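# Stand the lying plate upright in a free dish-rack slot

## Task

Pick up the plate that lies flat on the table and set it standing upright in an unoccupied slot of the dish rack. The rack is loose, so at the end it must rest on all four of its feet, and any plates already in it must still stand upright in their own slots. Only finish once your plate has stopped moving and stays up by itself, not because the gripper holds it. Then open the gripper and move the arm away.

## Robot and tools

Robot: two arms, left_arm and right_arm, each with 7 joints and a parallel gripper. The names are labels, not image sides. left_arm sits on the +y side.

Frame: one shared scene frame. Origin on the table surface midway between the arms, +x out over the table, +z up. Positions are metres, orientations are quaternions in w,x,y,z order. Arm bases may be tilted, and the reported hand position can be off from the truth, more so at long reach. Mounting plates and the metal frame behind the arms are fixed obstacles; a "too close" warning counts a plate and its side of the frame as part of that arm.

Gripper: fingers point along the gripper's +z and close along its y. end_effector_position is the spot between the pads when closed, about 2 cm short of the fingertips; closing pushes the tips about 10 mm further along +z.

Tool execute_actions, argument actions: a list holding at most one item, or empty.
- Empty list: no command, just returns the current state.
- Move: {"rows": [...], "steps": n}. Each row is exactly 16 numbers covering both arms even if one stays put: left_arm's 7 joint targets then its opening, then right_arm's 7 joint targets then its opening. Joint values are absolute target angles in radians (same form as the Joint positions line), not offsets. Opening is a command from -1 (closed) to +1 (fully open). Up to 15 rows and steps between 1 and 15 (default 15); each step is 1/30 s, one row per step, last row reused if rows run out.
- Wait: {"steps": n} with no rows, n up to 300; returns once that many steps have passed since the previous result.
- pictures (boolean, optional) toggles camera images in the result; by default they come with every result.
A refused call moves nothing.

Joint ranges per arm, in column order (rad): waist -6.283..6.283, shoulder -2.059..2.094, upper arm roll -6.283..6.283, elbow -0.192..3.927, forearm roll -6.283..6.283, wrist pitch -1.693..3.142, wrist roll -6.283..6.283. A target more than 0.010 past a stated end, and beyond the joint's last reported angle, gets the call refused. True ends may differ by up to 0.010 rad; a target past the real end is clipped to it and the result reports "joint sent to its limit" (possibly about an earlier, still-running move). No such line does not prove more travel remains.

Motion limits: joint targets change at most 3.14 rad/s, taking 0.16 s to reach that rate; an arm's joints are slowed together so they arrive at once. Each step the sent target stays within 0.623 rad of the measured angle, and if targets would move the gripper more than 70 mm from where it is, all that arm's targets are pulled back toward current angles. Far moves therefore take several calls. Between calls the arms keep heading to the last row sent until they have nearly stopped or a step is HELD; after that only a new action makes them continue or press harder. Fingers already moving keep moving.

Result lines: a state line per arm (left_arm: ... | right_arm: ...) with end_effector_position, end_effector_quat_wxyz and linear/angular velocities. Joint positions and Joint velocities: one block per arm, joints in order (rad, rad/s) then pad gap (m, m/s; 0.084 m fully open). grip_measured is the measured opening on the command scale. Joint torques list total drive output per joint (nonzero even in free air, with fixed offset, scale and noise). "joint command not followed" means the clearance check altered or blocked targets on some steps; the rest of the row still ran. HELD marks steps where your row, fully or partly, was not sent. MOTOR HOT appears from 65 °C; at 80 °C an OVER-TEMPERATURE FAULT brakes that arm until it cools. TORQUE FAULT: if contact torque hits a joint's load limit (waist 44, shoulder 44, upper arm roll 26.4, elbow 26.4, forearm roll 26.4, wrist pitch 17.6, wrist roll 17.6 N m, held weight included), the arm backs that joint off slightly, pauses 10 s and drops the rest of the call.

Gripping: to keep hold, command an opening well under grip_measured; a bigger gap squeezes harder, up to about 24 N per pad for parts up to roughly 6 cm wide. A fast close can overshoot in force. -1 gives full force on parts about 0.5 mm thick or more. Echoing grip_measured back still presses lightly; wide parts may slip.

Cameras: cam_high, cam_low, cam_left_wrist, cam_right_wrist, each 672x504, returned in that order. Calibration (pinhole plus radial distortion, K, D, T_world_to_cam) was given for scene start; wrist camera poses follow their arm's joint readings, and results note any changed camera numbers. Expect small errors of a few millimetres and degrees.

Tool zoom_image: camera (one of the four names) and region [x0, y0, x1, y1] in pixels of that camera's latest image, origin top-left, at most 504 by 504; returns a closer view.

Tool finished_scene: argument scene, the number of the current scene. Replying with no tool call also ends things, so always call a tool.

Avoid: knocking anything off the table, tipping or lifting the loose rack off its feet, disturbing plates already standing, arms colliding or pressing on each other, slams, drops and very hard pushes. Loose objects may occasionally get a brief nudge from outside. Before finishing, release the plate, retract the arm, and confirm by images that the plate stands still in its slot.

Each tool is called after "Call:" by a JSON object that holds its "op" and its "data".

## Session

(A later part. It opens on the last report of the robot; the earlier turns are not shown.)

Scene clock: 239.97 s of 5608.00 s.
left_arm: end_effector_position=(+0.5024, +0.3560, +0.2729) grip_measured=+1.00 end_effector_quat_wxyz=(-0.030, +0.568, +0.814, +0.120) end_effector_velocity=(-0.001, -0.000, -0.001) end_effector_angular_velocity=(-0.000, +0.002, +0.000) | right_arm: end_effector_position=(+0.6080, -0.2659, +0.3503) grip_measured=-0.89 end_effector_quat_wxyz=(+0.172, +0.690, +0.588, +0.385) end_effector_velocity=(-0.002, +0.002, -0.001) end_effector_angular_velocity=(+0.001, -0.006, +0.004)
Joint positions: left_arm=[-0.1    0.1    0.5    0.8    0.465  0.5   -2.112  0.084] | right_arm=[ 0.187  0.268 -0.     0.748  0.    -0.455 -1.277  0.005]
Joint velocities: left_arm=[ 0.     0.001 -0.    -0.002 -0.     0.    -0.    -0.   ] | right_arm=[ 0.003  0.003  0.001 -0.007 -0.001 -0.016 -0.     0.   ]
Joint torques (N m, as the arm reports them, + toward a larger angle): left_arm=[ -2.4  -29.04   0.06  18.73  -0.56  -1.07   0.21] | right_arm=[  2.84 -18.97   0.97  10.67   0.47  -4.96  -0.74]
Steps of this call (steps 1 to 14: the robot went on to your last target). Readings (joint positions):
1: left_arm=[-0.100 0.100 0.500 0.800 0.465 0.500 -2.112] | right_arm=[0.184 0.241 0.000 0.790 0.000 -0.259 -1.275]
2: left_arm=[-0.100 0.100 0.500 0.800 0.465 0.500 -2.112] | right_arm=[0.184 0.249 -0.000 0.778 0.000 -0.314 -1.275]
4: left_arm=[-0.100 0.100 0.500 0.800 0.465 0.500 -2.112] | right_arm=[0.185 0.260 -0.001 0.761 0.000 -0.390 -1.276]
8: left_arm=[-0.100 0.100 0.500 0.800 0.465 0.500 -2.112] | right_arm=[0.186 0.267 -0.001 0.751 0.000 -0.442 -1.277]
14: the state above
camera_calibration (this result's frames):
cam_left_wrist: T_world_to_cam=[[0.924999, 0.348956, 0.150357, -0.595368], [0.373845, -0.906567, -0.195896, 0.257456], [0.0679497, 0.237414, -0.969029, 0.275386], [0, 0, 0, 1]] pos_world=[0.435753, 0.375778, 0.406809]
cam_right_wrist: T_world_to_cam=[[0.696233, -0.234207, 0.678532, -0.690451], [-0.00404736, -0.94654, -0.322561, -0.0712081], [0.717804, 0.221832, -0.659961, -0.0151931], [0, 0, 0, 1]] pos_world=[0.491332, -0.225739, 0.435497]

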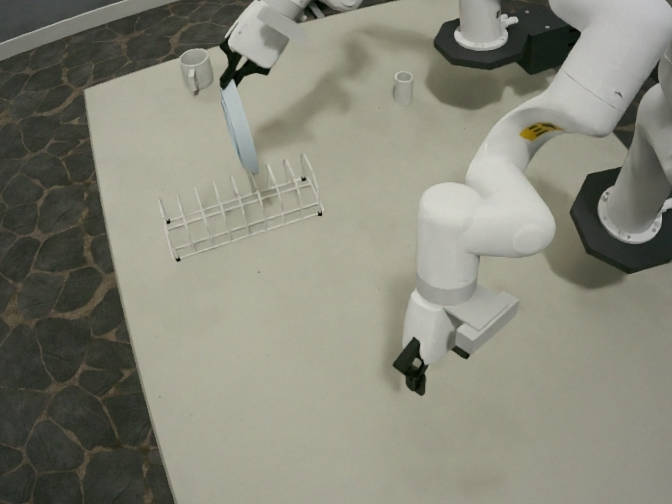

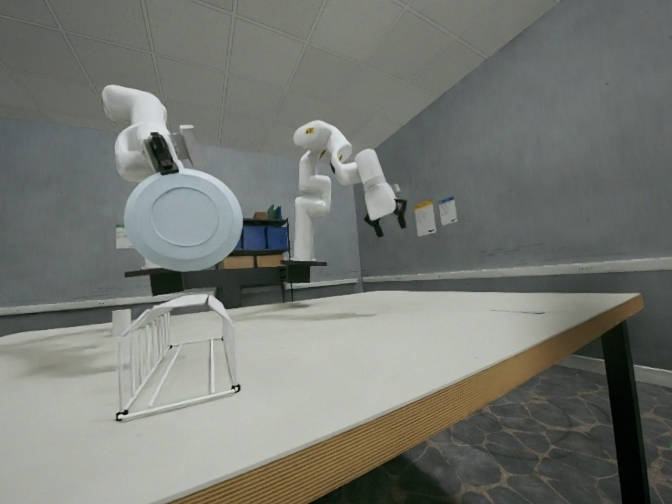

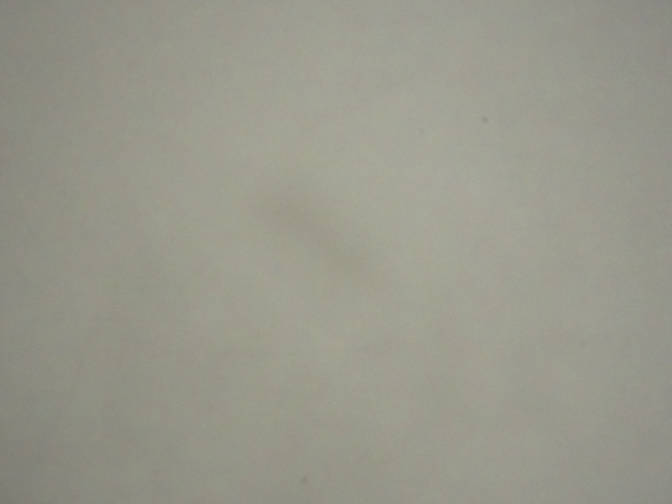

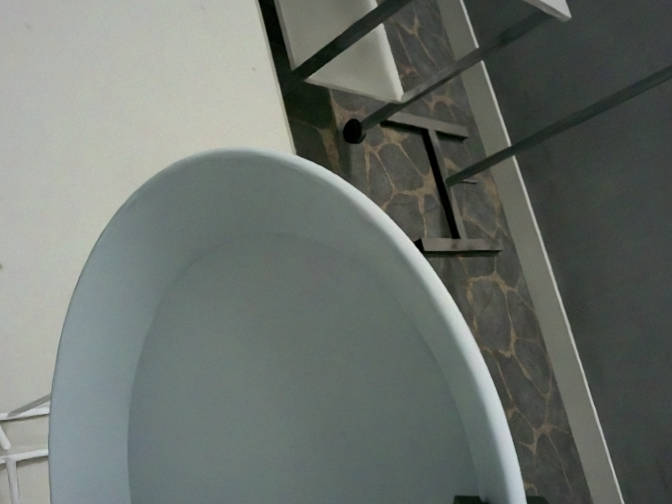

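Call:
{"op": "execute_actions", "data": {"actions": [{"rows":[[-0.1,0.1,0.5,0.8,0.465,0.5,-2.112,1,0.186,0.284,0,0.749,0,-0.473,-1.276,-1],[-0.1,0.1,0.5,0.8,0.465,0.5,-2.112,1,0.185,0.299,0,0.751,0,-0.489,-1.275,-1],[-0.1,0.1,0.5,0.8,0.465,0.5,-2.112,1,0.184,0.314,0,0.752,0,-0.505,-1.274,-1],[-0.1,0.1,0.5,0.8,0.465,0.5,-2.112,1,0.183,0.329,0,0.754,0,-0.521,-1.274,-1],[-0.1,0.1,0.5,0.8,0.465,0.5,-2.112,1,0.182,0.344,0,0.756,0,-0.537,-1.273,-1],[-0.1,0.1,0.5,0.8,0.465,0.5,-2.112,1,0.181,0.359,0,0.757,0,-0.553,-1.272,-1],[-0.1,0.1,0.5,0.8,0.465,0.5,-2.112,1,0.18,0.374,0,0.759,0,-0.569,-1.271,-1],[-0.1,0.1,0.5,0.8,0.465,0.5,-2.112,1,0.179,0.389,0,0.761,0,-0.585,-1.27,-1]],"steps":15}], "pictures": false}}

Call:
{"op": "execute_actions", "data": {"actions": [{"steps":8}]}}

Call:
{"op": "zoom_image", "data": {"camera": "cam_high", "region": [200, 90, 300, 240]}}

Call:
{"op": "zoom_image", "data": {"camera": "cam_low", "region": [100, 180, 280, 400]}}

Scene clock: 257.10 s of 5608.00 s.
left_arm: end_effector_position=(+0.5024, +0.3560, +0.2729) grip_measured=+1.00 end_effector_quat_wxyz=(-0.030, +0.568, +0.814, +0.120) end_effector_velocity=(-0.000, -0.001, -0.000) end_effector_angular_velocity=(-0.000, +0.001, -0.002) | right_arm: end_effector_position=(+0.6085, -0.2664, +0.3155) grip_measured=-0.89 end_effector_quat_wxyz=(+0.177, +0.692, +0.580, +0.392) end_effector_velocity=(+0.015, +0.001, +0.016) end_effector_angular_velocity=(+0.015, -0.067, -0.010)
Joint positions: left_arm=[-0.1    0.1    0.5    0.8    0.465  0.5   -2.112  0.084] | right_arm=[ 0.179  0.386 -0.     0.76   0.    -0.581 -1.27   0.005]
Joint velocities: left_arm=[ 0.     0.    -0.001 -0.001  0.    -0.     0.001 -0.   ] | right_arm=[-0.003  0.017  0.002  0.028 -0.001 -0.058  0.003  0.   ]
Joint torques (N m, as the arm reports them, + toward a larger angle): left_arm=[ -2.02 -29.08  -0.01  18.79  -0.69  -1.1    0.23] | right_arm=[  3.02 -19.72   1.08   9.69   0.36  -4.71  -0.67]
Steps of this call (steps 1 to 30: the robot went on to your last target; steps 31 to 120: nothing new was sent; then 12.63 s passed at rest; steps 121 to 135: all 15 steps of this action). Readings (joint positions):
121: left_arm=[-0.100 0.100 0.500 0.800 0.465 0.500 -2.112] | right_arm=[0.187 0.269 -0.000 0.748 -0.000 -0.457 -1.277]
122: left_arm=[-0.100 0.100 0.500 0.800 0.465 0.500 -2.112] | right_arm=[0.187 0.270 0.000 0.748 -0.000 -0.459 -1.277]
124: left_arm=[-0.100 0.100 0.500 0.800 0.465 0.500 -2.112] | right_arm=[0.186 0.284 0.000 0.751 -0.000 -0.475 -1.276]
128: left_arm=[-0.100 0.100 0.500 0.800 0.465 0.500 -2.112] | right_arm=[0.183 0.335 -0.000 0.754 0.000 -0.527 -1.273]
135: the state above

Scene clock: 257.37 s of 5608.00 s.
left_arm: end_effector_position=(+0.5024, +0.3560, +0.2729) grip_measured=+1.00 end_effector_quat_wxyz=(-0.030, +0.568, +0.814, +0.120) end_effector_velocity=(-0.001, +0.001, -0.000) end_effector_angular_velocity=(-0.001, +0.001, +0.003) | right_arm: end_effector_position=(+0.6088, -0.2664, +0.3154) grip_measured=-0.89 end_effector_quat_wxyz=(+0.178, +0.691, +0.580, +0.393) end_effector_velocity=(-0.001, +0.001, -0.003) end_effector_angular_velocity=(-0.001, +0.004, +0.002)
Joint positions: left_arm=[-0.1    0.1    0.5    0.8    0.465  0.5   -2.112  0.084] | right_arm=[ 0.179  0.388  0.     0.761 -0.    -0.585 -1.27   0.005]
Joint velocities: left_arm=[ 0.    -0.001  0.001 -0.002 -0.     0.    -0.001 -0.   ] | right_arm=[ 0.002  0.005 -0.001 -0.001 -0.    -0.002 -0.     0.   ]
Joint torques (N m, as the arm reports them, + toward a larger angle): left_arm=[ -2.1  -29.1    0.02  18.77  -0.66  -1.08   0.29] | right_arm=[  2.89 -19.44   0.86   9.57   0.29  -4.92  -0.81]
Steps of this call (steps 1 to 8: the robot went on to your last target). Readings (joint positions):
1: left_arm=[-0.100 0.100 0.500 0.800 0.465 0.500 -2.112] | right_arm=[0.179 0.386 0.000 0.761 0.000 -0.582 -1.270]
2: left_arm=[-0.100 0.100 0.500 0.800 0.465 0.500 -2.112] | right_arm=[0.179 0.387 0.000 0.761 -0.000 -0.583 -1.270]
4: left_arm=[-0.100 0.100 0.500 0.800 0.465 0.500 -2.112] | right_arm=[0.179 0.387 0.000 0.762 -0.000 -0.584 -1.270]
8: the state above
camera_calibration (this result's frames):
cam_left_wrist: T_world_to_cam=[[0.924999, 0.348956, 0.150357, -0.595368], [0.373845, -0.906568, -0.195896, 0.257457], [0.0679499, 0.237414, -0.969029, 0.275386], [0, 0, 0, 1]] pos_world=[0.435753, 0.375778, 0.406809]
cam_right_wrist: T_world_to_cam=[[0.679166, -0.250091, 0.690063, -0.664999], [-0.0113338, -0.943622, -0.33083, -0.0750683], [0.733897, 0.216868, -0.643711, -0.0549536], [0, 0, 0, 1]] pos_world=[0.491124, -0.225229, 0.398682]

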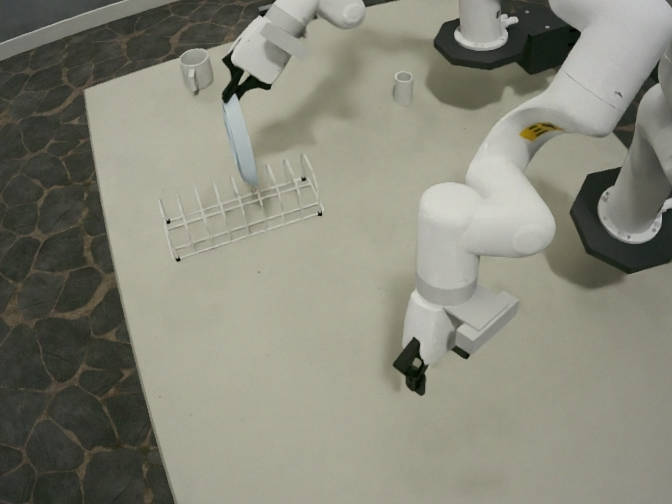

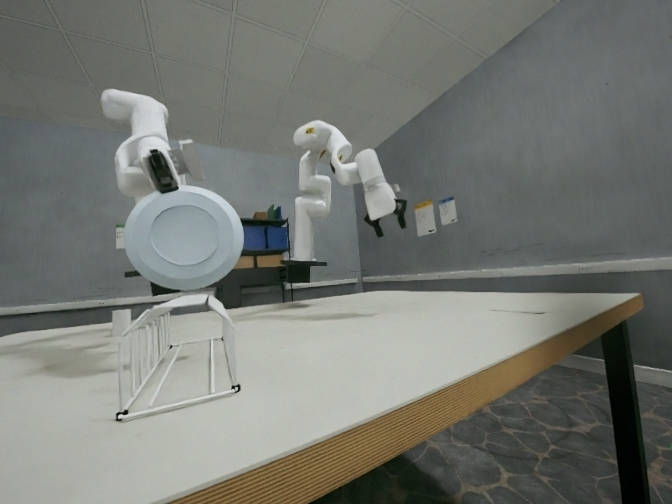

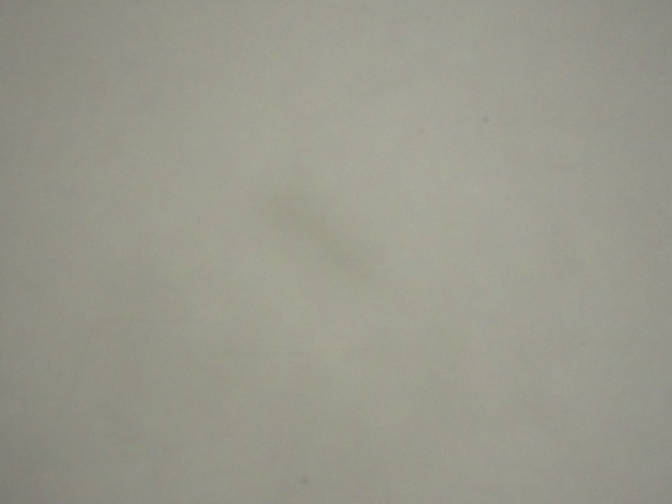

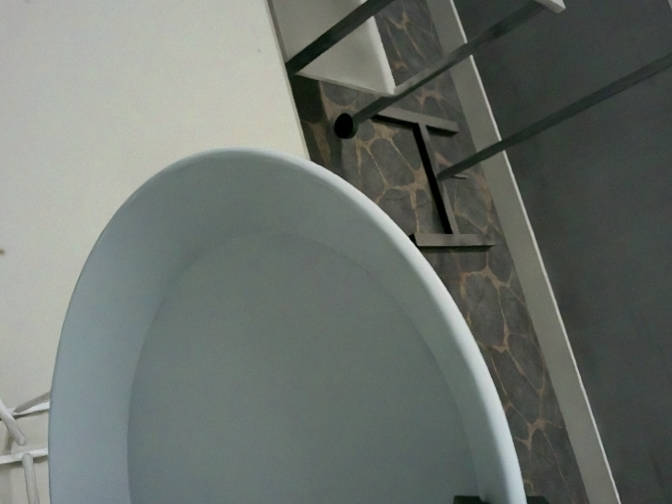

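Region (200, 90, 300, 240) of cam_high's 672x504 image, scaled by 3.360, with more detail than that image has.

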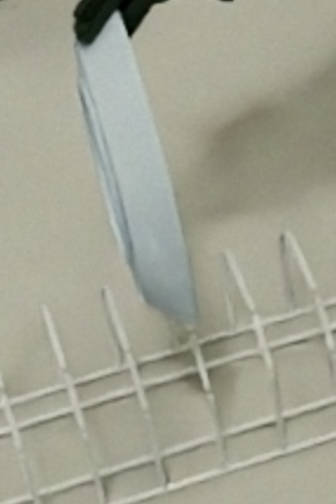

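Region (100, 180, 280, 400) of cam_low's 672x504 image, scaled by 2.291, with more detail than that image has; it fills the left 412 columns of this view, and the rest is white.

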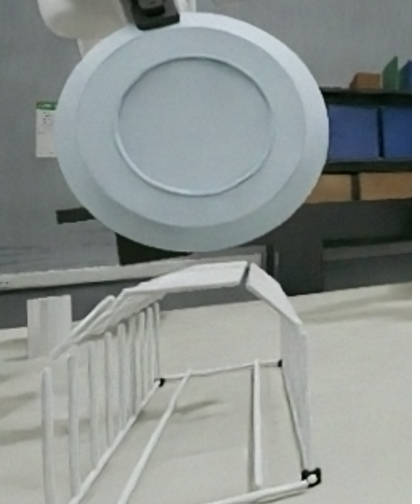

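Call:
{"op": "execute_actions", "data": {"actions": [{"rows":[[-0.1,0.1,0.5,0.8,0.465,0.5,-2.112,1,0.181,0.394,0,0.77,0,-0.581,-1.268,-1],[-0.1,0.1,0.5,0.8,0.465,0.5,-2.112,1,0.1825,0.398,0,0.778,0,-0.577,-1.266,-1],[-0.1,0.1,0.5,0.8,0.465,0.5,-2.112,1,0.1825,0.398,0,0.778,0,-0.577,-1.266,-1],[-0.1,0.1,0.5,0.8,0.465,0.5,-2.112,1,0.182,0.407,0,0.78,0,-0.584,-1.267,-1],[-0.1,0.1,0.5,0.8,0.465,0.5,-2.112,1,0.1815,0.416,0,0.782,0,-0.591,-1.268,-1],[-0.1,0.1,0.5,0.8,0.465,0.5,-2.112,1,0.181,0.424,0,0.784,0,-0.597,-1.268,-1],[-0.1,0.1,0.5,0.8,0.465,0.5,-2.112,1,0.1805,0.433,0,0.786,0,-0.604,-1.269,-1],[-0.1,0.1,0.5,0.8,0.465,0.5,-2.112,1,0.18,0.442,0,0.788,0,-0.611,-1.27,-1],[-0.1,0.1,0.5,0.8,0.465,0.5,-2.112,1,0.1795,0.451,0,0.791,0,-0.617,-1.271,-1],[-0.1,0.1,0.5,0.8,0.465,0.5,-2.112,1,0.179,0.459,0,0.793,0,-0.623,-1.271,-1],[-0.1,0.1,0.5,0.8,0.465,0.5,-2.112,1,0.1785,0.468,0,0.795,0,-0.63,-1.272,-1],[-0.1,0.1,0.5,0.8,0.465,0.5,-2.112,1,0.178,0.477,0,0.798,0,-0.636,-1.273,-1],[-0.1,0.1,0.5,0.8,0.465,0.5,-2.112,1,0.1775,0.4856,0,0.8004,0,-0.642,-1.2735,-1]],"steps":15}], "pictures": false}}

Call:
{"op": "execute_actions", "data": {"actions": [{"steps":10}]}}

Call:
{"op": "zoom_image", "data": {"camera": "cam_high", "region": [200, 100, 300, 250]}}

Scene clock: 285.60 s of 5608.00 s.
left_arm: end_effector_position=(+0.5024, +0.3560, +0.2729) grip_measured=+1.00 end_effector_quat_wxyz=(-0.030, +0.568, +0.814, +0.120) end_effector_velocity=(-0.000, +0.000, +0.000) end_effector_angular_velocity=(-0.000, +0.000, -0.000) | right_arm: end_effector_position=(+0.6128, -0.2635, +0.2918) grip_measured=-0.89 end_effector_quat_wxyz=(+0.178, +0.691, +0.580, +0.392) end_effector_velocity=(-0.006, +0.003, -0.069) end_effector_angular_velocity=(-0.016, +0.021, +0.006)
Joint positions: left_arm=[-0.1    0.1    0.5    0.8    0.465  0.5   -2.112  0.084] | right_arm=[ 0.178  0.471 -0.     0.796  0.    -0.631 -1.272  0.005]
Joint velocities: left_arm=[ 0.    -0.     0.    -0.    -0.     0.     0.001  0.   ] | right_arm=[-0.009  0.198  0.002  0.047 -0.002 -0.127 -0.015  0.001]
Joint torques (N m, as the arm reports them, + toward a larger angle): left_arm=[ -2.07 -29.2    0.04  18.67  -0.55  -1.11   0.3 ] | right_arm=[  3.05 -21.59   0.78   8.49   0.49  -4.45  -0.54]
Steps of this call (steps 1 to 15: the robot went on to your last target; steps 16 to 100: nothing new was sent; then 24.40 s passed at rest; steps 101 to 115: all 15 steps of this action). Readings (joint positions):
101: left_arm=[-0.100 0.100 0.500 0.800 0.465 0.500 -2.112] | right_arm=[0.179 0.389 -0.000 0.761 -0.000 -0.585 -1.270]
102: left_arm=[-0.100 0.100 0.500 0.800 0.465 0.500 -2.112] | right_arm=[0.179 0.390 -0.000 0.762 0.000 -0.584 -1.270]
104: left_arm=[-0.100 0.100 0.500 0.800 0.465 0.500 -2.112] | right_arm=[0.181 0.394 -0.000 0.770 0.000 -0.581 -1.268]
108: left_arm=[-0.100 0.100 0.500 0.800 0.465 0.500 -2.112] | right_arm=[0.181 0.413 0.000 0.781 -0.000 -0.591 -1.268]
115: the state above

Scene clock: 285.93 s of 5608.00 s.
left_arm: end_effector_position=(+0.5024, +0.3560, +0.2729) grip_measured=+1.00 end_effector_quat_wxyz=(-0.030, +0.568, +0.814, +0.120) end_effector_velocity=(+0.001, -0.000, +0.001) end_effector_angular_velocity=(-0.000, -0.002, +0.001) | right_arm: end_effector_position=(+0.6129, -0.2633, +0.2878) grip_measured=-0.89 end_effector_quat_wxyz=(+0.179, +0.691, +0.580, +0.392) end_effector_velocity=(-0.000, +0.002, -0.001) end_effector_angular_velocity=(+0.000, -0.001, +0.003)
Joint positions: left_arm=[-0.1    0.1    0.5    0.8    0.465  0.5   -2.112  0.084] | right_arm=[ 0.178  0.485  0.     0.8   -0.    -0.642 -1.273  0.005]
Joint velocities: left_arm=[-0.    -0.    -0.     0.002 -0.001  0.    -0.     0.   ] | right_arm=[ 0.002  0.005  0.001  0.001 -0.001 -0.004 -0.    -0.   ]
Joint torques (N m, as the arm reports them, + toward a larger angle): left_arm=[ -2.16 -29.07  -0.04  18.75  -0.6   -1.15   0.26] | right_arm=[  3.01 -20.19   0.86   8.67   0.22  -4.77  -0.85]
Steps of this call (steps 1 to 10: the robot went on to your last target). Readings (joint positions):
1: left_arm=[-0.100 0.100 0.500 0.800 0.465 0.500 -2.112] | right_arm=[0.178 0.476 -0.000 0.797 0.000 -0.635 -1.273]
2: left_arm=[-0.100 0.100 0.500 0.800 0.465 0.500 -2.112] | right_arm=[0.178 0.480 -0.000 0.798 0.000 -0.637 -1.273]
4: left_arm=[-0.100 0.100 0.500 0.800 0.465 0.500 -2.112] | right_arm=[0.178 0.483 -0.000 0.800 0.000 -0.640 -1.273]
8: left_arm=[-0.100 0.100 0.500 0.800 0.465 0.500 -2.112] | right_arm=[0.178 0.485 0.000 0.800 0.000 -0.642 -1.273]
10: the state above
camera_calibration (this result's frames):
cam_left_wrist: T_world_to_cam=[[0.924999, 0.348956, 0.150357, -0.595368], [0.373845, -0.906568, -0.195896, 0.257457], [0.0679497, 0.237414, -0.969029, 0.275386], [0, 0, 0, 1]] pos_world=[0.435753, 0.375778, 0.406809]
cam_right_wrist: T_world_to_cam=[[0.679104, -0.247693, 0.690989, -0.647483], [-0.0105227, -0.944537, -0.328238, -0.08279], [0.733967, 0.215637, -0.644045, -0.0766963], [0, 0, 0, 1]] pos_world=[0.49513, -0.222036, 0.370833]

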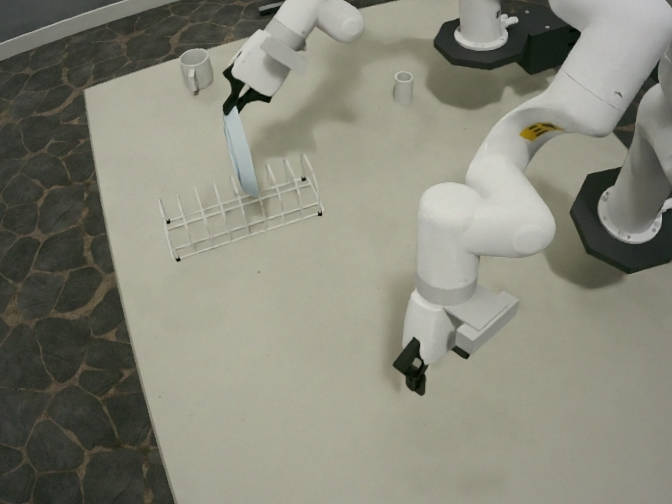

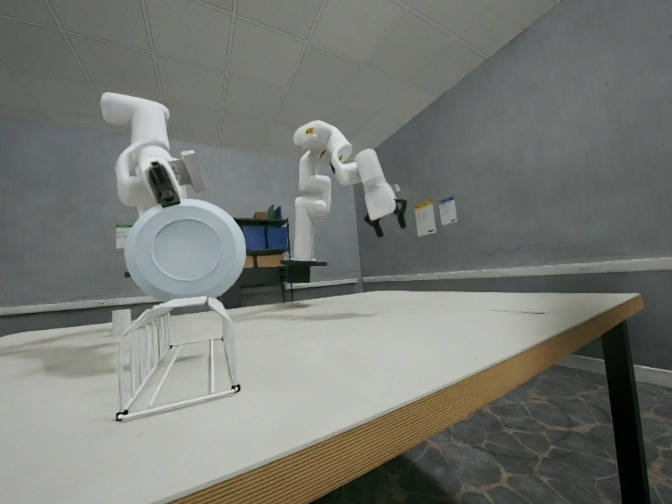

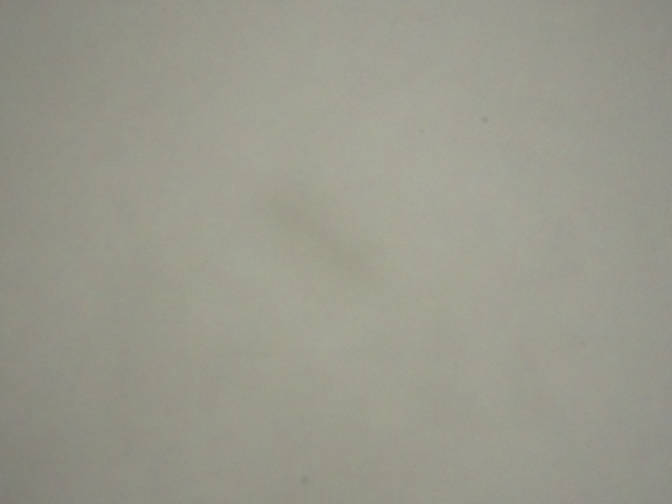

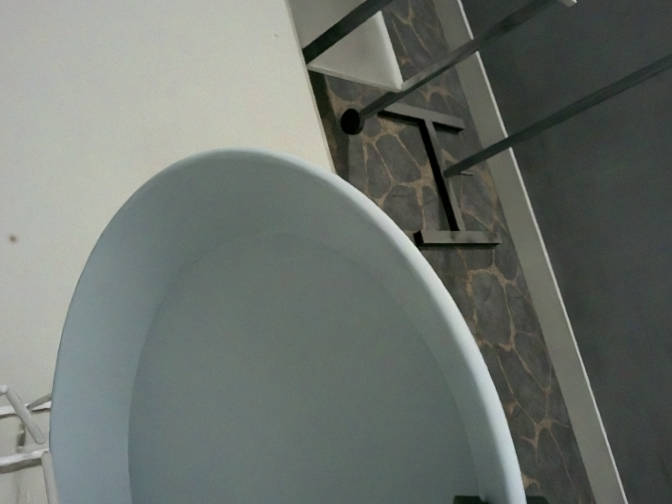

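Region (200, 100, 300, 250) of cam_high's 672x504 image, scaled by 3.360, with more detail than that image has.

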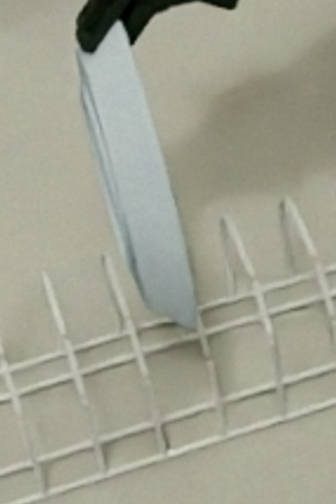

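Call:
{"op": "zoom_image", "data": {"camera": "cam_right_wrist", "region": [0, 370, 134, 504]}}

Region (0, 370, 134, 504) of cam_right_wrist's 672x504 image, scaled by 3.761, with more detail than that image has.

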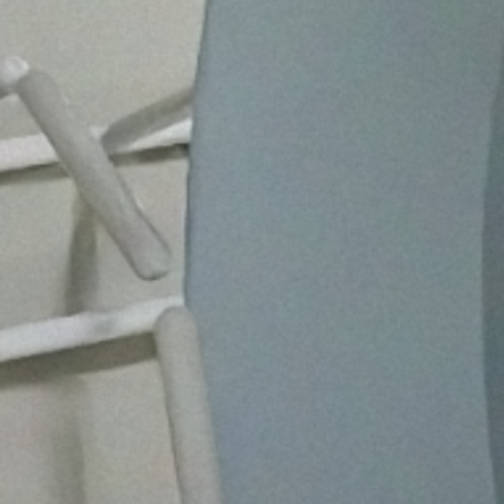

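Call:
{"op": "execute_actions", "data": {"actions": [{"rows":[[-0.1,0.1,0.5,0.8,0.465,0.5,-2.112,1,0.177,0.493,0,0.8027,0,-0.647,-1.274,-1],[-0.1,0.1,0.5,0.8,0.465,0.5,-2.112,1,0.1765,0.503,0,0.806,0,-0.654,-1.275,-1],[-0.1,0.1,0.5,0.8,0.465,0.5,-2.112,1,0.1758,0.515,0,0.81,0,-0.662,-1.276,-1],[-0.1,0.1,0.5,0.8,0.465,0.5,-2.112,1,0.1751,0.527,0,0.8135,0,-0.67,-1.277,-1],[-0.1,0.1,0.5,0.8,0.465,0.5,-2.112,1,0.1744,0.539,0,0.8175,0,-0.678,-1.278,-1],[-0.1,0.1,0.5,0.8,0.465,0.5,-2.112,1,0.1737,0.551,0,0.8217,0,-0.686,-1.279,-1],[-0.1,0.1,0.5,0.8,0.465,0.5,-2.112,1,0.173,0.5625,0,0.826,0,-0.6935,-1.28,-1],[-0.1,0.1,0.5,0.8,0.465,0.5,-2.112,1,0.1723,0.574,0,0.83,0,-0.701,-1.281,-1],[-0.1,0.1,0.5,0.8,0.465,0.5,-2.112,1,0.1716,0.587,0,0.835,0,-0.709,-1.282,-1],[-0.1,0.1,0.5,0.8,0.465,0.5,-2.112,1,0.1709,0.60,0,0.84,0,-0.717,-1.283,-1],[-0.1,0.1,0.5,0.8,0.465,0.5,-2.112,1,0.1702,0.6125,0,0.845,0,-0.7245,-1.284,-1],[-0.1,0.1,0.5,0.8,0.465,0.5,-2.112,1,0.1695,0.625,0,0.85,0,-0.732,-1.285,-1],[-0.1,0.1,0.5,0.8,0.465,0.5,-2.112,1,0.1688,0.638,0,0.8555,0,-0.7395,-1.286,-1],[-0.1,0.1,0.5,0.8,0.465,0.5,-2.112,1,0.168,0.651,0,0.861,0,-0.747,-1.287,-1],[-0.1,0.1,0.5,0.8,0.465,0.5,-2.112,1,0.1673,0.6637,0,0.8668,0,-0.754,-1.288,-1]],"steps":15}], "pictures": false}}

Call:
{"op": "execute_actions", "data": {"actions": [{"rows":[[-0.1,0.1,0.5,0.8,0.465,0.5,-2.112,1,0.1666,0.677,0,0.873,0,-0.761,-1.289,-1],[-0.1,0.1,0.5,0.8,0.465,0.5,-2.112,1,0.1659,0.69,0,0.879,0,-0.768,-1.29,-1],[-0.1,0.1,0.5,0.8,0.465,0.5,-2.112,1,0.1652,0.703,0,0.885,0,-0.775,-1.291,-1],[-0.1,0.1,0.5,0.8,0.465,0.5,-2.112,1,0.1645,0.716,0,0.8915,0,-0.7815,-1.292,-1],[-0.1,0.1,0.5,0.8,0.465,0.5,-2.112,1,0.1638,0.729,0,0.898,0,-0.788,-1.293,-1],[-0.1,0.1,0.5,0.8,0.465,0.5,-2.112,1,0.163,0.742,0,0.9045,0,-0.7945,-1.294,-1],[-0.1,0.1,0.5,0.8,0.465,0.5,-2.112,1,0.1622,0.7545,0,0.9108,0,-0.8007,-1.295,-1]],"steps":15}]}}

Call:
{"op": "zoom_image", "data": {"camera": "cam_high", "region": [160, 120, 330, 270]}}

Call:
{"op": "zoom_image", "data": {"camera": "cam_low", "region": [100, 220, 280, 430]}}

Scene clock: 300.47 s of 5608.00 s.
left_arm: end_effector_position=(+0.5024, +0.3560, +0.2729) grip_measured=+1.00 end_effector_quat_wxyz=(-0.030, +0.568, +0.814, +0.120) end_effector_velocity=(+0.000, -0.000, +0.000) end_effector_angular_velocity=(+0.000, -0.000, -0.002) | right_arm: end_effector_position=(+0.6129, -0.2632, +0.2469) grip_measured=-0.89 end_effector_quat_wxyz=(+0.182, +0.690, +0.582, +0.390) end_effector_velocity=(+0.003, -0.003, -0.113) end_effector_angular_velocity=(-0.023, -0.010, -0.011)
Joint positions: left_arm=[-0.1    0.1    0.5    0.8    0.465  0.5   -2.112  0.084] | right_arm=[ 0.17   0.617  0.     0.847 -0.    -0.727 -1.284  0.005]
Joint velocities: left_arm=[-0.    -0.    -0.001  0.     0.001  0.     0.    -0.   ] | right_arm=[-0.023  0.375 -0.002  0.159  0.004 -0.224 -0.029 -0.   ]
Joint torques (N m, as the arm reports them, + toward a larger angle): left_arm=[ -2.22 -29.13  -0.01  18.74  -0.6   -1.04   0.3 ] | right_arm=[  2.67 -20.22   0.66   6.77   0.44  -4.39  -0.76]
Steps of this call (steps 1 to 30: the robot went on to your last target; steps 31 to 120: nothing new was sent; then 10.03 s passed at rest; steps 121 to 135: all 15 steps of this action). Readings (joint positions):
121: left_arm=[-0.100 0.100 0.500 0.800 0.465 0.500 -2.112] | right_arm=[0.177 0.486 -0.000 0.800 -0.000 -0.642 -1.274]
122: left_arm=[-0.100 0.100 0.500 0.800 0.465 0.500 -2.112] | right_arm=[0.177 0.487 0.000 0.801 -0.000 -0.643 -1.274]
124: left_arm=[-0.100 0.100 0.500 0.800 0.465 0.500 -2.112] | right_arm=[0.177 0.495 0.000 0.804 -0.000 -0.649 -1.274]
128: left_arm=[-0.100 0.100 0.500 0.800 0.465 0.500 -2.112] | right_arm=[0.175 0.533 0.000 0.816 -0.000 -0.674 -1.278]
135: the state above

Scene clock: 300.97 s of 5608.00 s.
left_arm: end_effector_position=(+0.5024, +0.3560, +0.2729) grip_measured=+1.00 end_effector_quat_wxyz=(-0.030, +0.568, +0.814, +0.120) end_effector_velocity=(+0.001, -0.000, +0.001) end_effector_angular_velocity=(-0.001, -0.002, -0.002) | right_arm: end_effector_position=(+0.6130, -0.2635, +0.2059) grip_measured=-0.89 end_effector_quat_wxyz=(+0.186, +0.689, +0.583, +0.388) end_effector_velocity=(+0.001, +0.002, -0.004) end_effector_angular_velocity=(+0.001, -0.005, +0.001)
Joint positions: left_arm=[-0.1    0.1    0.5    0.8    0.465  0.5   -2.112  0.084] | right_arm=[ 0.162  0.752 -0.     0.91   0.    -0.799 -1.295  0.005]
Joint velocities: left_arm=[ 0.    -0.003 -0.001 -0.     0.001  0.     0.001 -0.   ] | right_arm=[-0.001  0.019  0.002  0.012 -0.    -0.011 -0.001 -0.   ]
Joint torques (N m, as the arm reports them, + toward a larger angle): left_arm=[ -2.01 -29.18   0.07  18.84  -0.62  -1.15   0.25] | right_arm=[  3.21 -21.09   0.89   6.89   0.4   -4.66  -0.76]
Steps of this call (steps 1 to 15: all 15 steps of this action). Readings (joint positions):
1: left_arm=[-0.100 0.100 0.500 0.800 0.465 0.500 -2.112] | right_arm=[0.169 0.629 0.000 0.852 -0.000 -0.734 -1.285]
2: left_arm=[-0.100 0.100 0.500 0.800 0.465 0.500 -2.112] | right_arm=[0.169 0.642 -0.000 0.858 0.000 -0.741 -1.286]
4: left_arm=[-0.100 0.100 0.500 0.800 0.465 0.500 -2.112] | right_arm=[0.167 0.668 -0.000 0.869 0.000 -0.756 -1.288]
8: left_arm=[-0.100 0.100 0.500 0.800 0.465 0.500 -2.112] | right_arm=[0.164 0.720 -0.000 0.894 0.000 -0.783 -1.292]
15: the state above
camera_calibration (this result's frames):
cam_left_wrist: T_world_to_cam=[[0.924999, 0.348955, 0.150357, -0.595368], [0.373845, -0.906568, -0.195896, 0.257457], [0.0679497, 0.237414, -0.969029, 0.275386], [0, 0, 0, 1]] pos_world=[0.435753, 0.375778, 0.406809]
cam_right_wrist: T_world_to_cam=[[0.676642, -0.236827, 0.697186, -0.587934], [-0.0113362, -0.950101, -0.311737, -0.114183], [0.736225, 0.203031, -0.645563, -0.133801], [0, 0, 0, 1]] pos_world=[0.495034, -0.220558, 0.287928]

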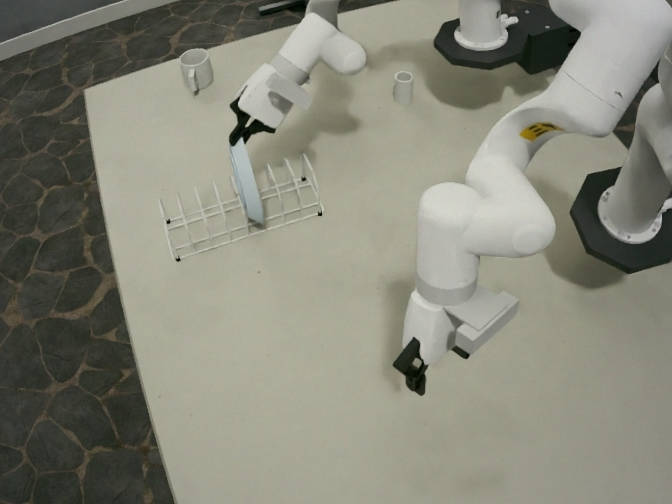

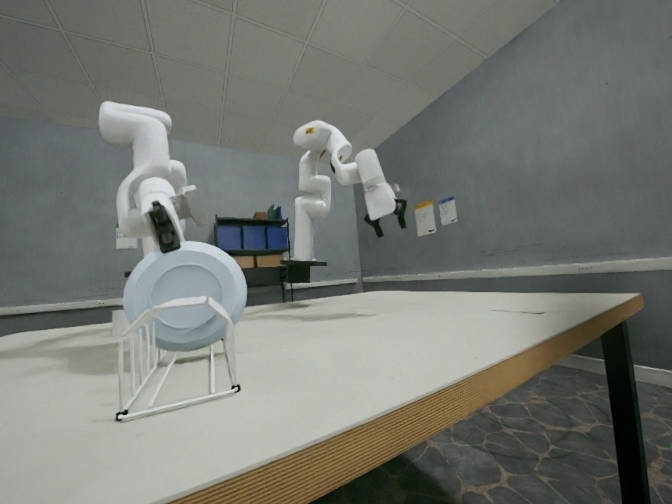

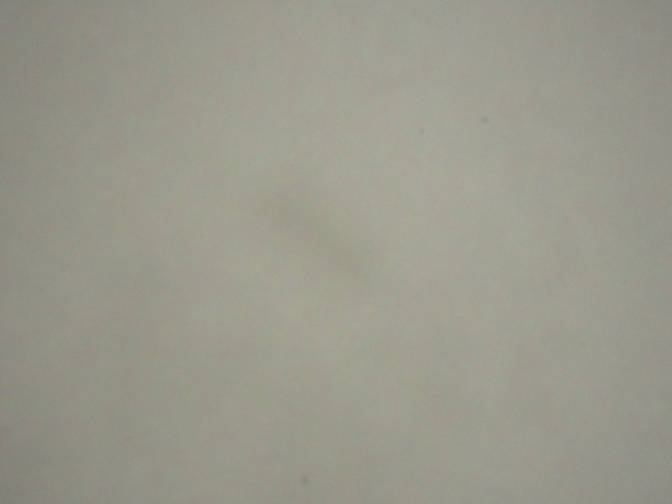

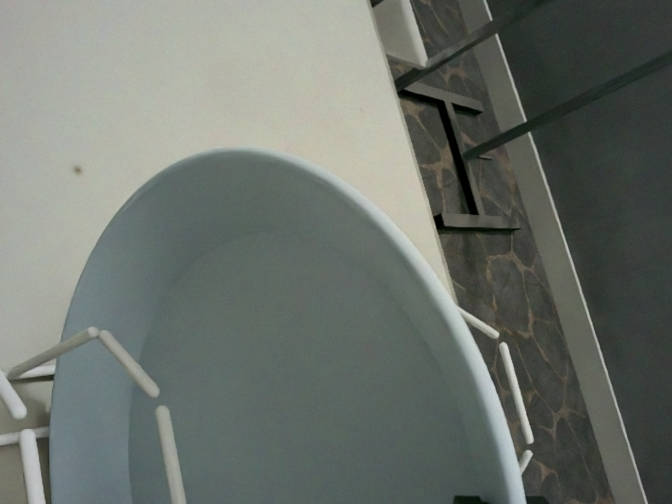

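Region (160, 120, 330, 270) of cam_high's 672x504 image, scaled by 2.965, with more detail than that image has; it fills the top 445 rows of this view, and the rest is white.

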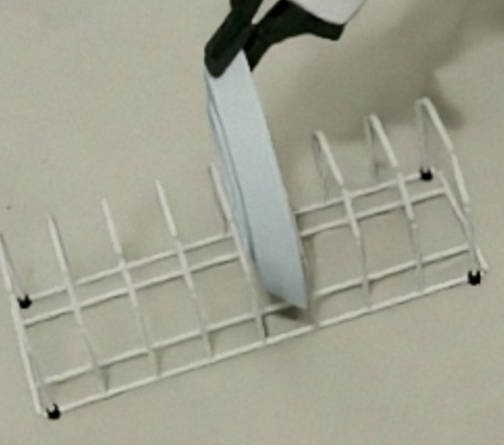

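Region (100, 220, 280, 430) of cam_low's 672x504 image, scaled by 2.400, with more detail than that image has; it fills the left 432 columns of this view, and the rest is white.

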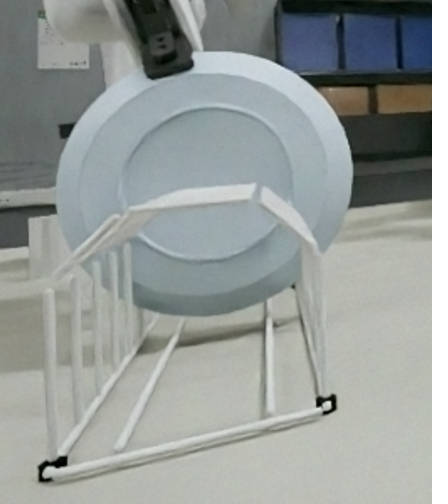

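Call:
{"op": "execute_actions", "data": {"actions": [{"rows":[[-0.1,0.1,0.5,0.8,0.465,0.5,-2.112,1,0.162,0.761,0,0.9142,0,-0.804,-1.2955,-1],[-0.1,0.1,0.5,0.8,0.465,0.5,-2.112,1,0.162,0.761,0,0.9142,0,-0.804,-1.2955,-1],[-0.1,0.1,0.5,0.8,0.465,0.5,-2.112,1,0.1616,0.7677,0,0.9176,0,-0.807,-1.296,-1],[-0.1,0.1,0.5,0.8,0.465,0.5,-2.112,1,0.1616,0.7677,0,0.9176,0,-0.807,-1.296,-1],[-0.1,0.1,0.5,0.8,0.465,0.5,-2.112,1,0.1612,0.7743,0,0.921,0,-0.8103,-1.2965,-1],[-0.1,0.1,0.5,0.8,0.465,0.5,-2.112,1,0.1612,0.7743,0,0.921,0,-0.8103,-1.2965,-1],[-0.1,0.1,0.5,0.8,0.465,0.5,-2.112,1,0.1608,0.781,0,0.9245,0,-0.8135,-1.297,-1]],"steps":15}]}}

Call:
{"op": "zoom_image", "data": {"camera": "cam_low", "region": [130, 310, 250, 400]}}

Scene clock: 306.90 s of 5608.00 s.
left_arm: end_effector_position=(+0.5024, +0.3560, +0.2729) grip_measured=+1.00 end_effector_quat_wxyz=(-0.030, +0.568, +0.814, +0.120) end_effector_velocity=(+0.000, -0.000, +0.000) end_effector_angular_velocity=(-0.001, -0.001, -0.001) | right_arm: end_effector_position=(+0.6132, -0.2628, +0.1981) grip_measured=-0.89 end_effector_quat_wxyz=(+0.187, +0.689, +0.583, +0.389) end_effector_velocity=(+0.000, +0.000, -0.001) end_effector_angular_velocity=(-0.001, -0.002, +0.001)
Joint positions: left_arm=[-0.1    0.1    0.5    0.8    0.465  0.5   -2.112  0.084] | right_arm=[ 0.161  0.779  0.001  0.925 -0.    -0.814 -1.297  0.005]
Joint velocities: left_arm=[-0.    -0.001 -0.001 -0.    -0.001 -0.     0.001 -0.   ] | right_arm=[ 0.001  0.004 -0.001  0.003 -0.001 -0.003 -0.001  0.   ]
Joint torques (N m, as the arm reports them, + toward a larger angle): left_arm=[ -2.03 -29.3    0.03  18.8   -0.58  -1.16   0.28] | right_arm=[  2.72 -19.52   0.28   5.8    0.48  -3.24  -0.74]
Steps of this call (steps 1 to 15: the robot went on to your last target; steps 16 to 100: nothing new was sent; then 2.10 s passed at rest; steps 101 to 115: all 15 steps of this action). Readings (joint positions):
101: left_arm=[-0.100 0.100 0.500 0.800 0.465 0.500 -2.112] | right_arm=[0.162 0.755 -0.000 0.911 0.000 -0.801 -1.295]
102: left_arm=[-0.100 0.100 0.500 0.800 0.465 0.500 -2.112] | right_arm=[0.162 0.755 0.000 0.911 0.000 -0.801 -1.295]
104: left_arm=[-0.100 0.100 0.500 0.800 0.465 0.500 -2.112] | right_arm=[0.162 0.759 0.000 0.914 0.000 -0.803 -1.295]
108: left_arm=[-0.100 0.100 0.500 0.800 0.465 0.500 -2.112] | right_arm=[0.161 0.771 -0.000 0.919 0.000 -0.809 -1.296]
115: the state above
camera_calibration (this result's frames):
cam_left_wrist: T_world_to_cam=[[0.924999, 0.348955, 0.150357, -0.595368], [0.373845, -0.906568, -0.195896, 0.257457], [0.0679495, 0.237414, -0.969029, 0.275386], [0, 0, 0, 1]] pos_world=[0.435753, 0.375778, 0.406809]
cam_right_wrist: T_world_to_cam=[[0.675184, -0.235887, 0.698917, -0.581706], [-0.0101235, -0.950365, -0.310971, -0.116942], [0.73758, 0.202887, -0.644059, -0.14029], [0, 0, 0, 1]] pos_world=[0.49505, -0.219892, 0.279843]

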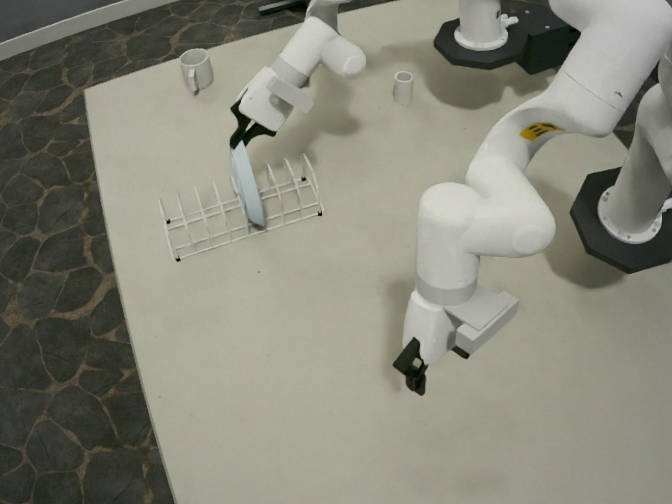

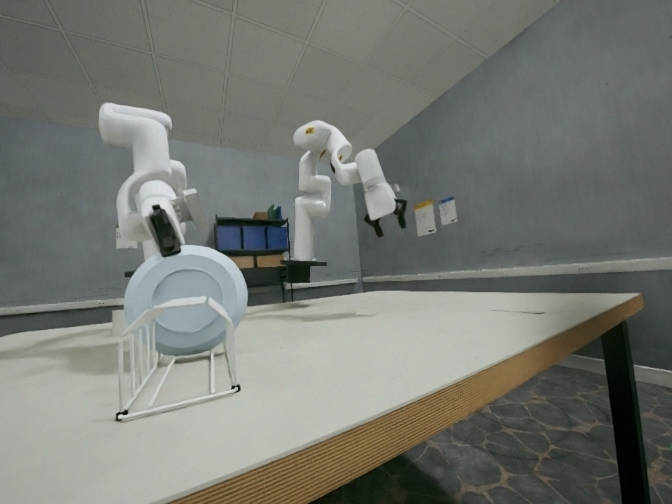

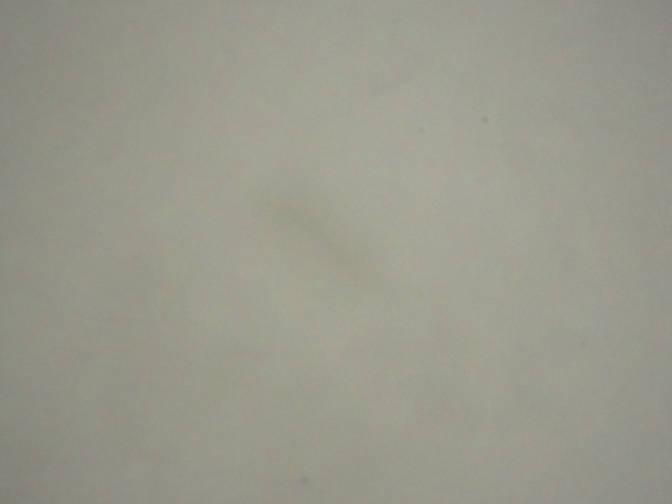

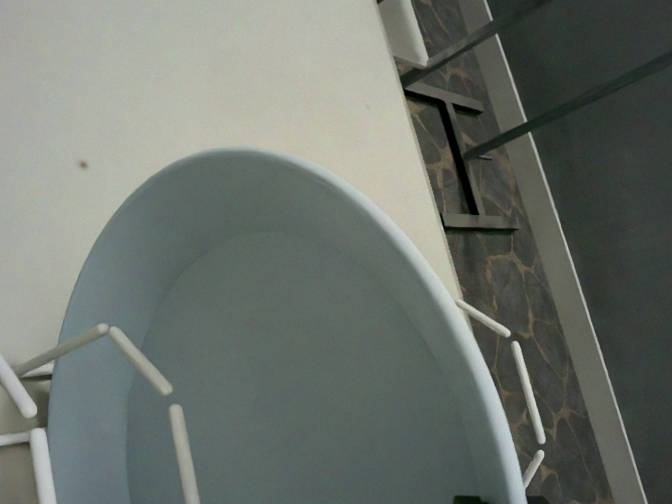

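Region (130, 310, 250, 400) of cam_low's 672x504 image, scaled by 4.200, with more detail than that image has; it fills the top 378 rows of this view, and the rest is white.

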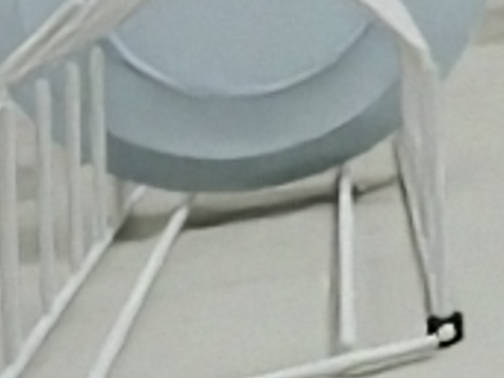

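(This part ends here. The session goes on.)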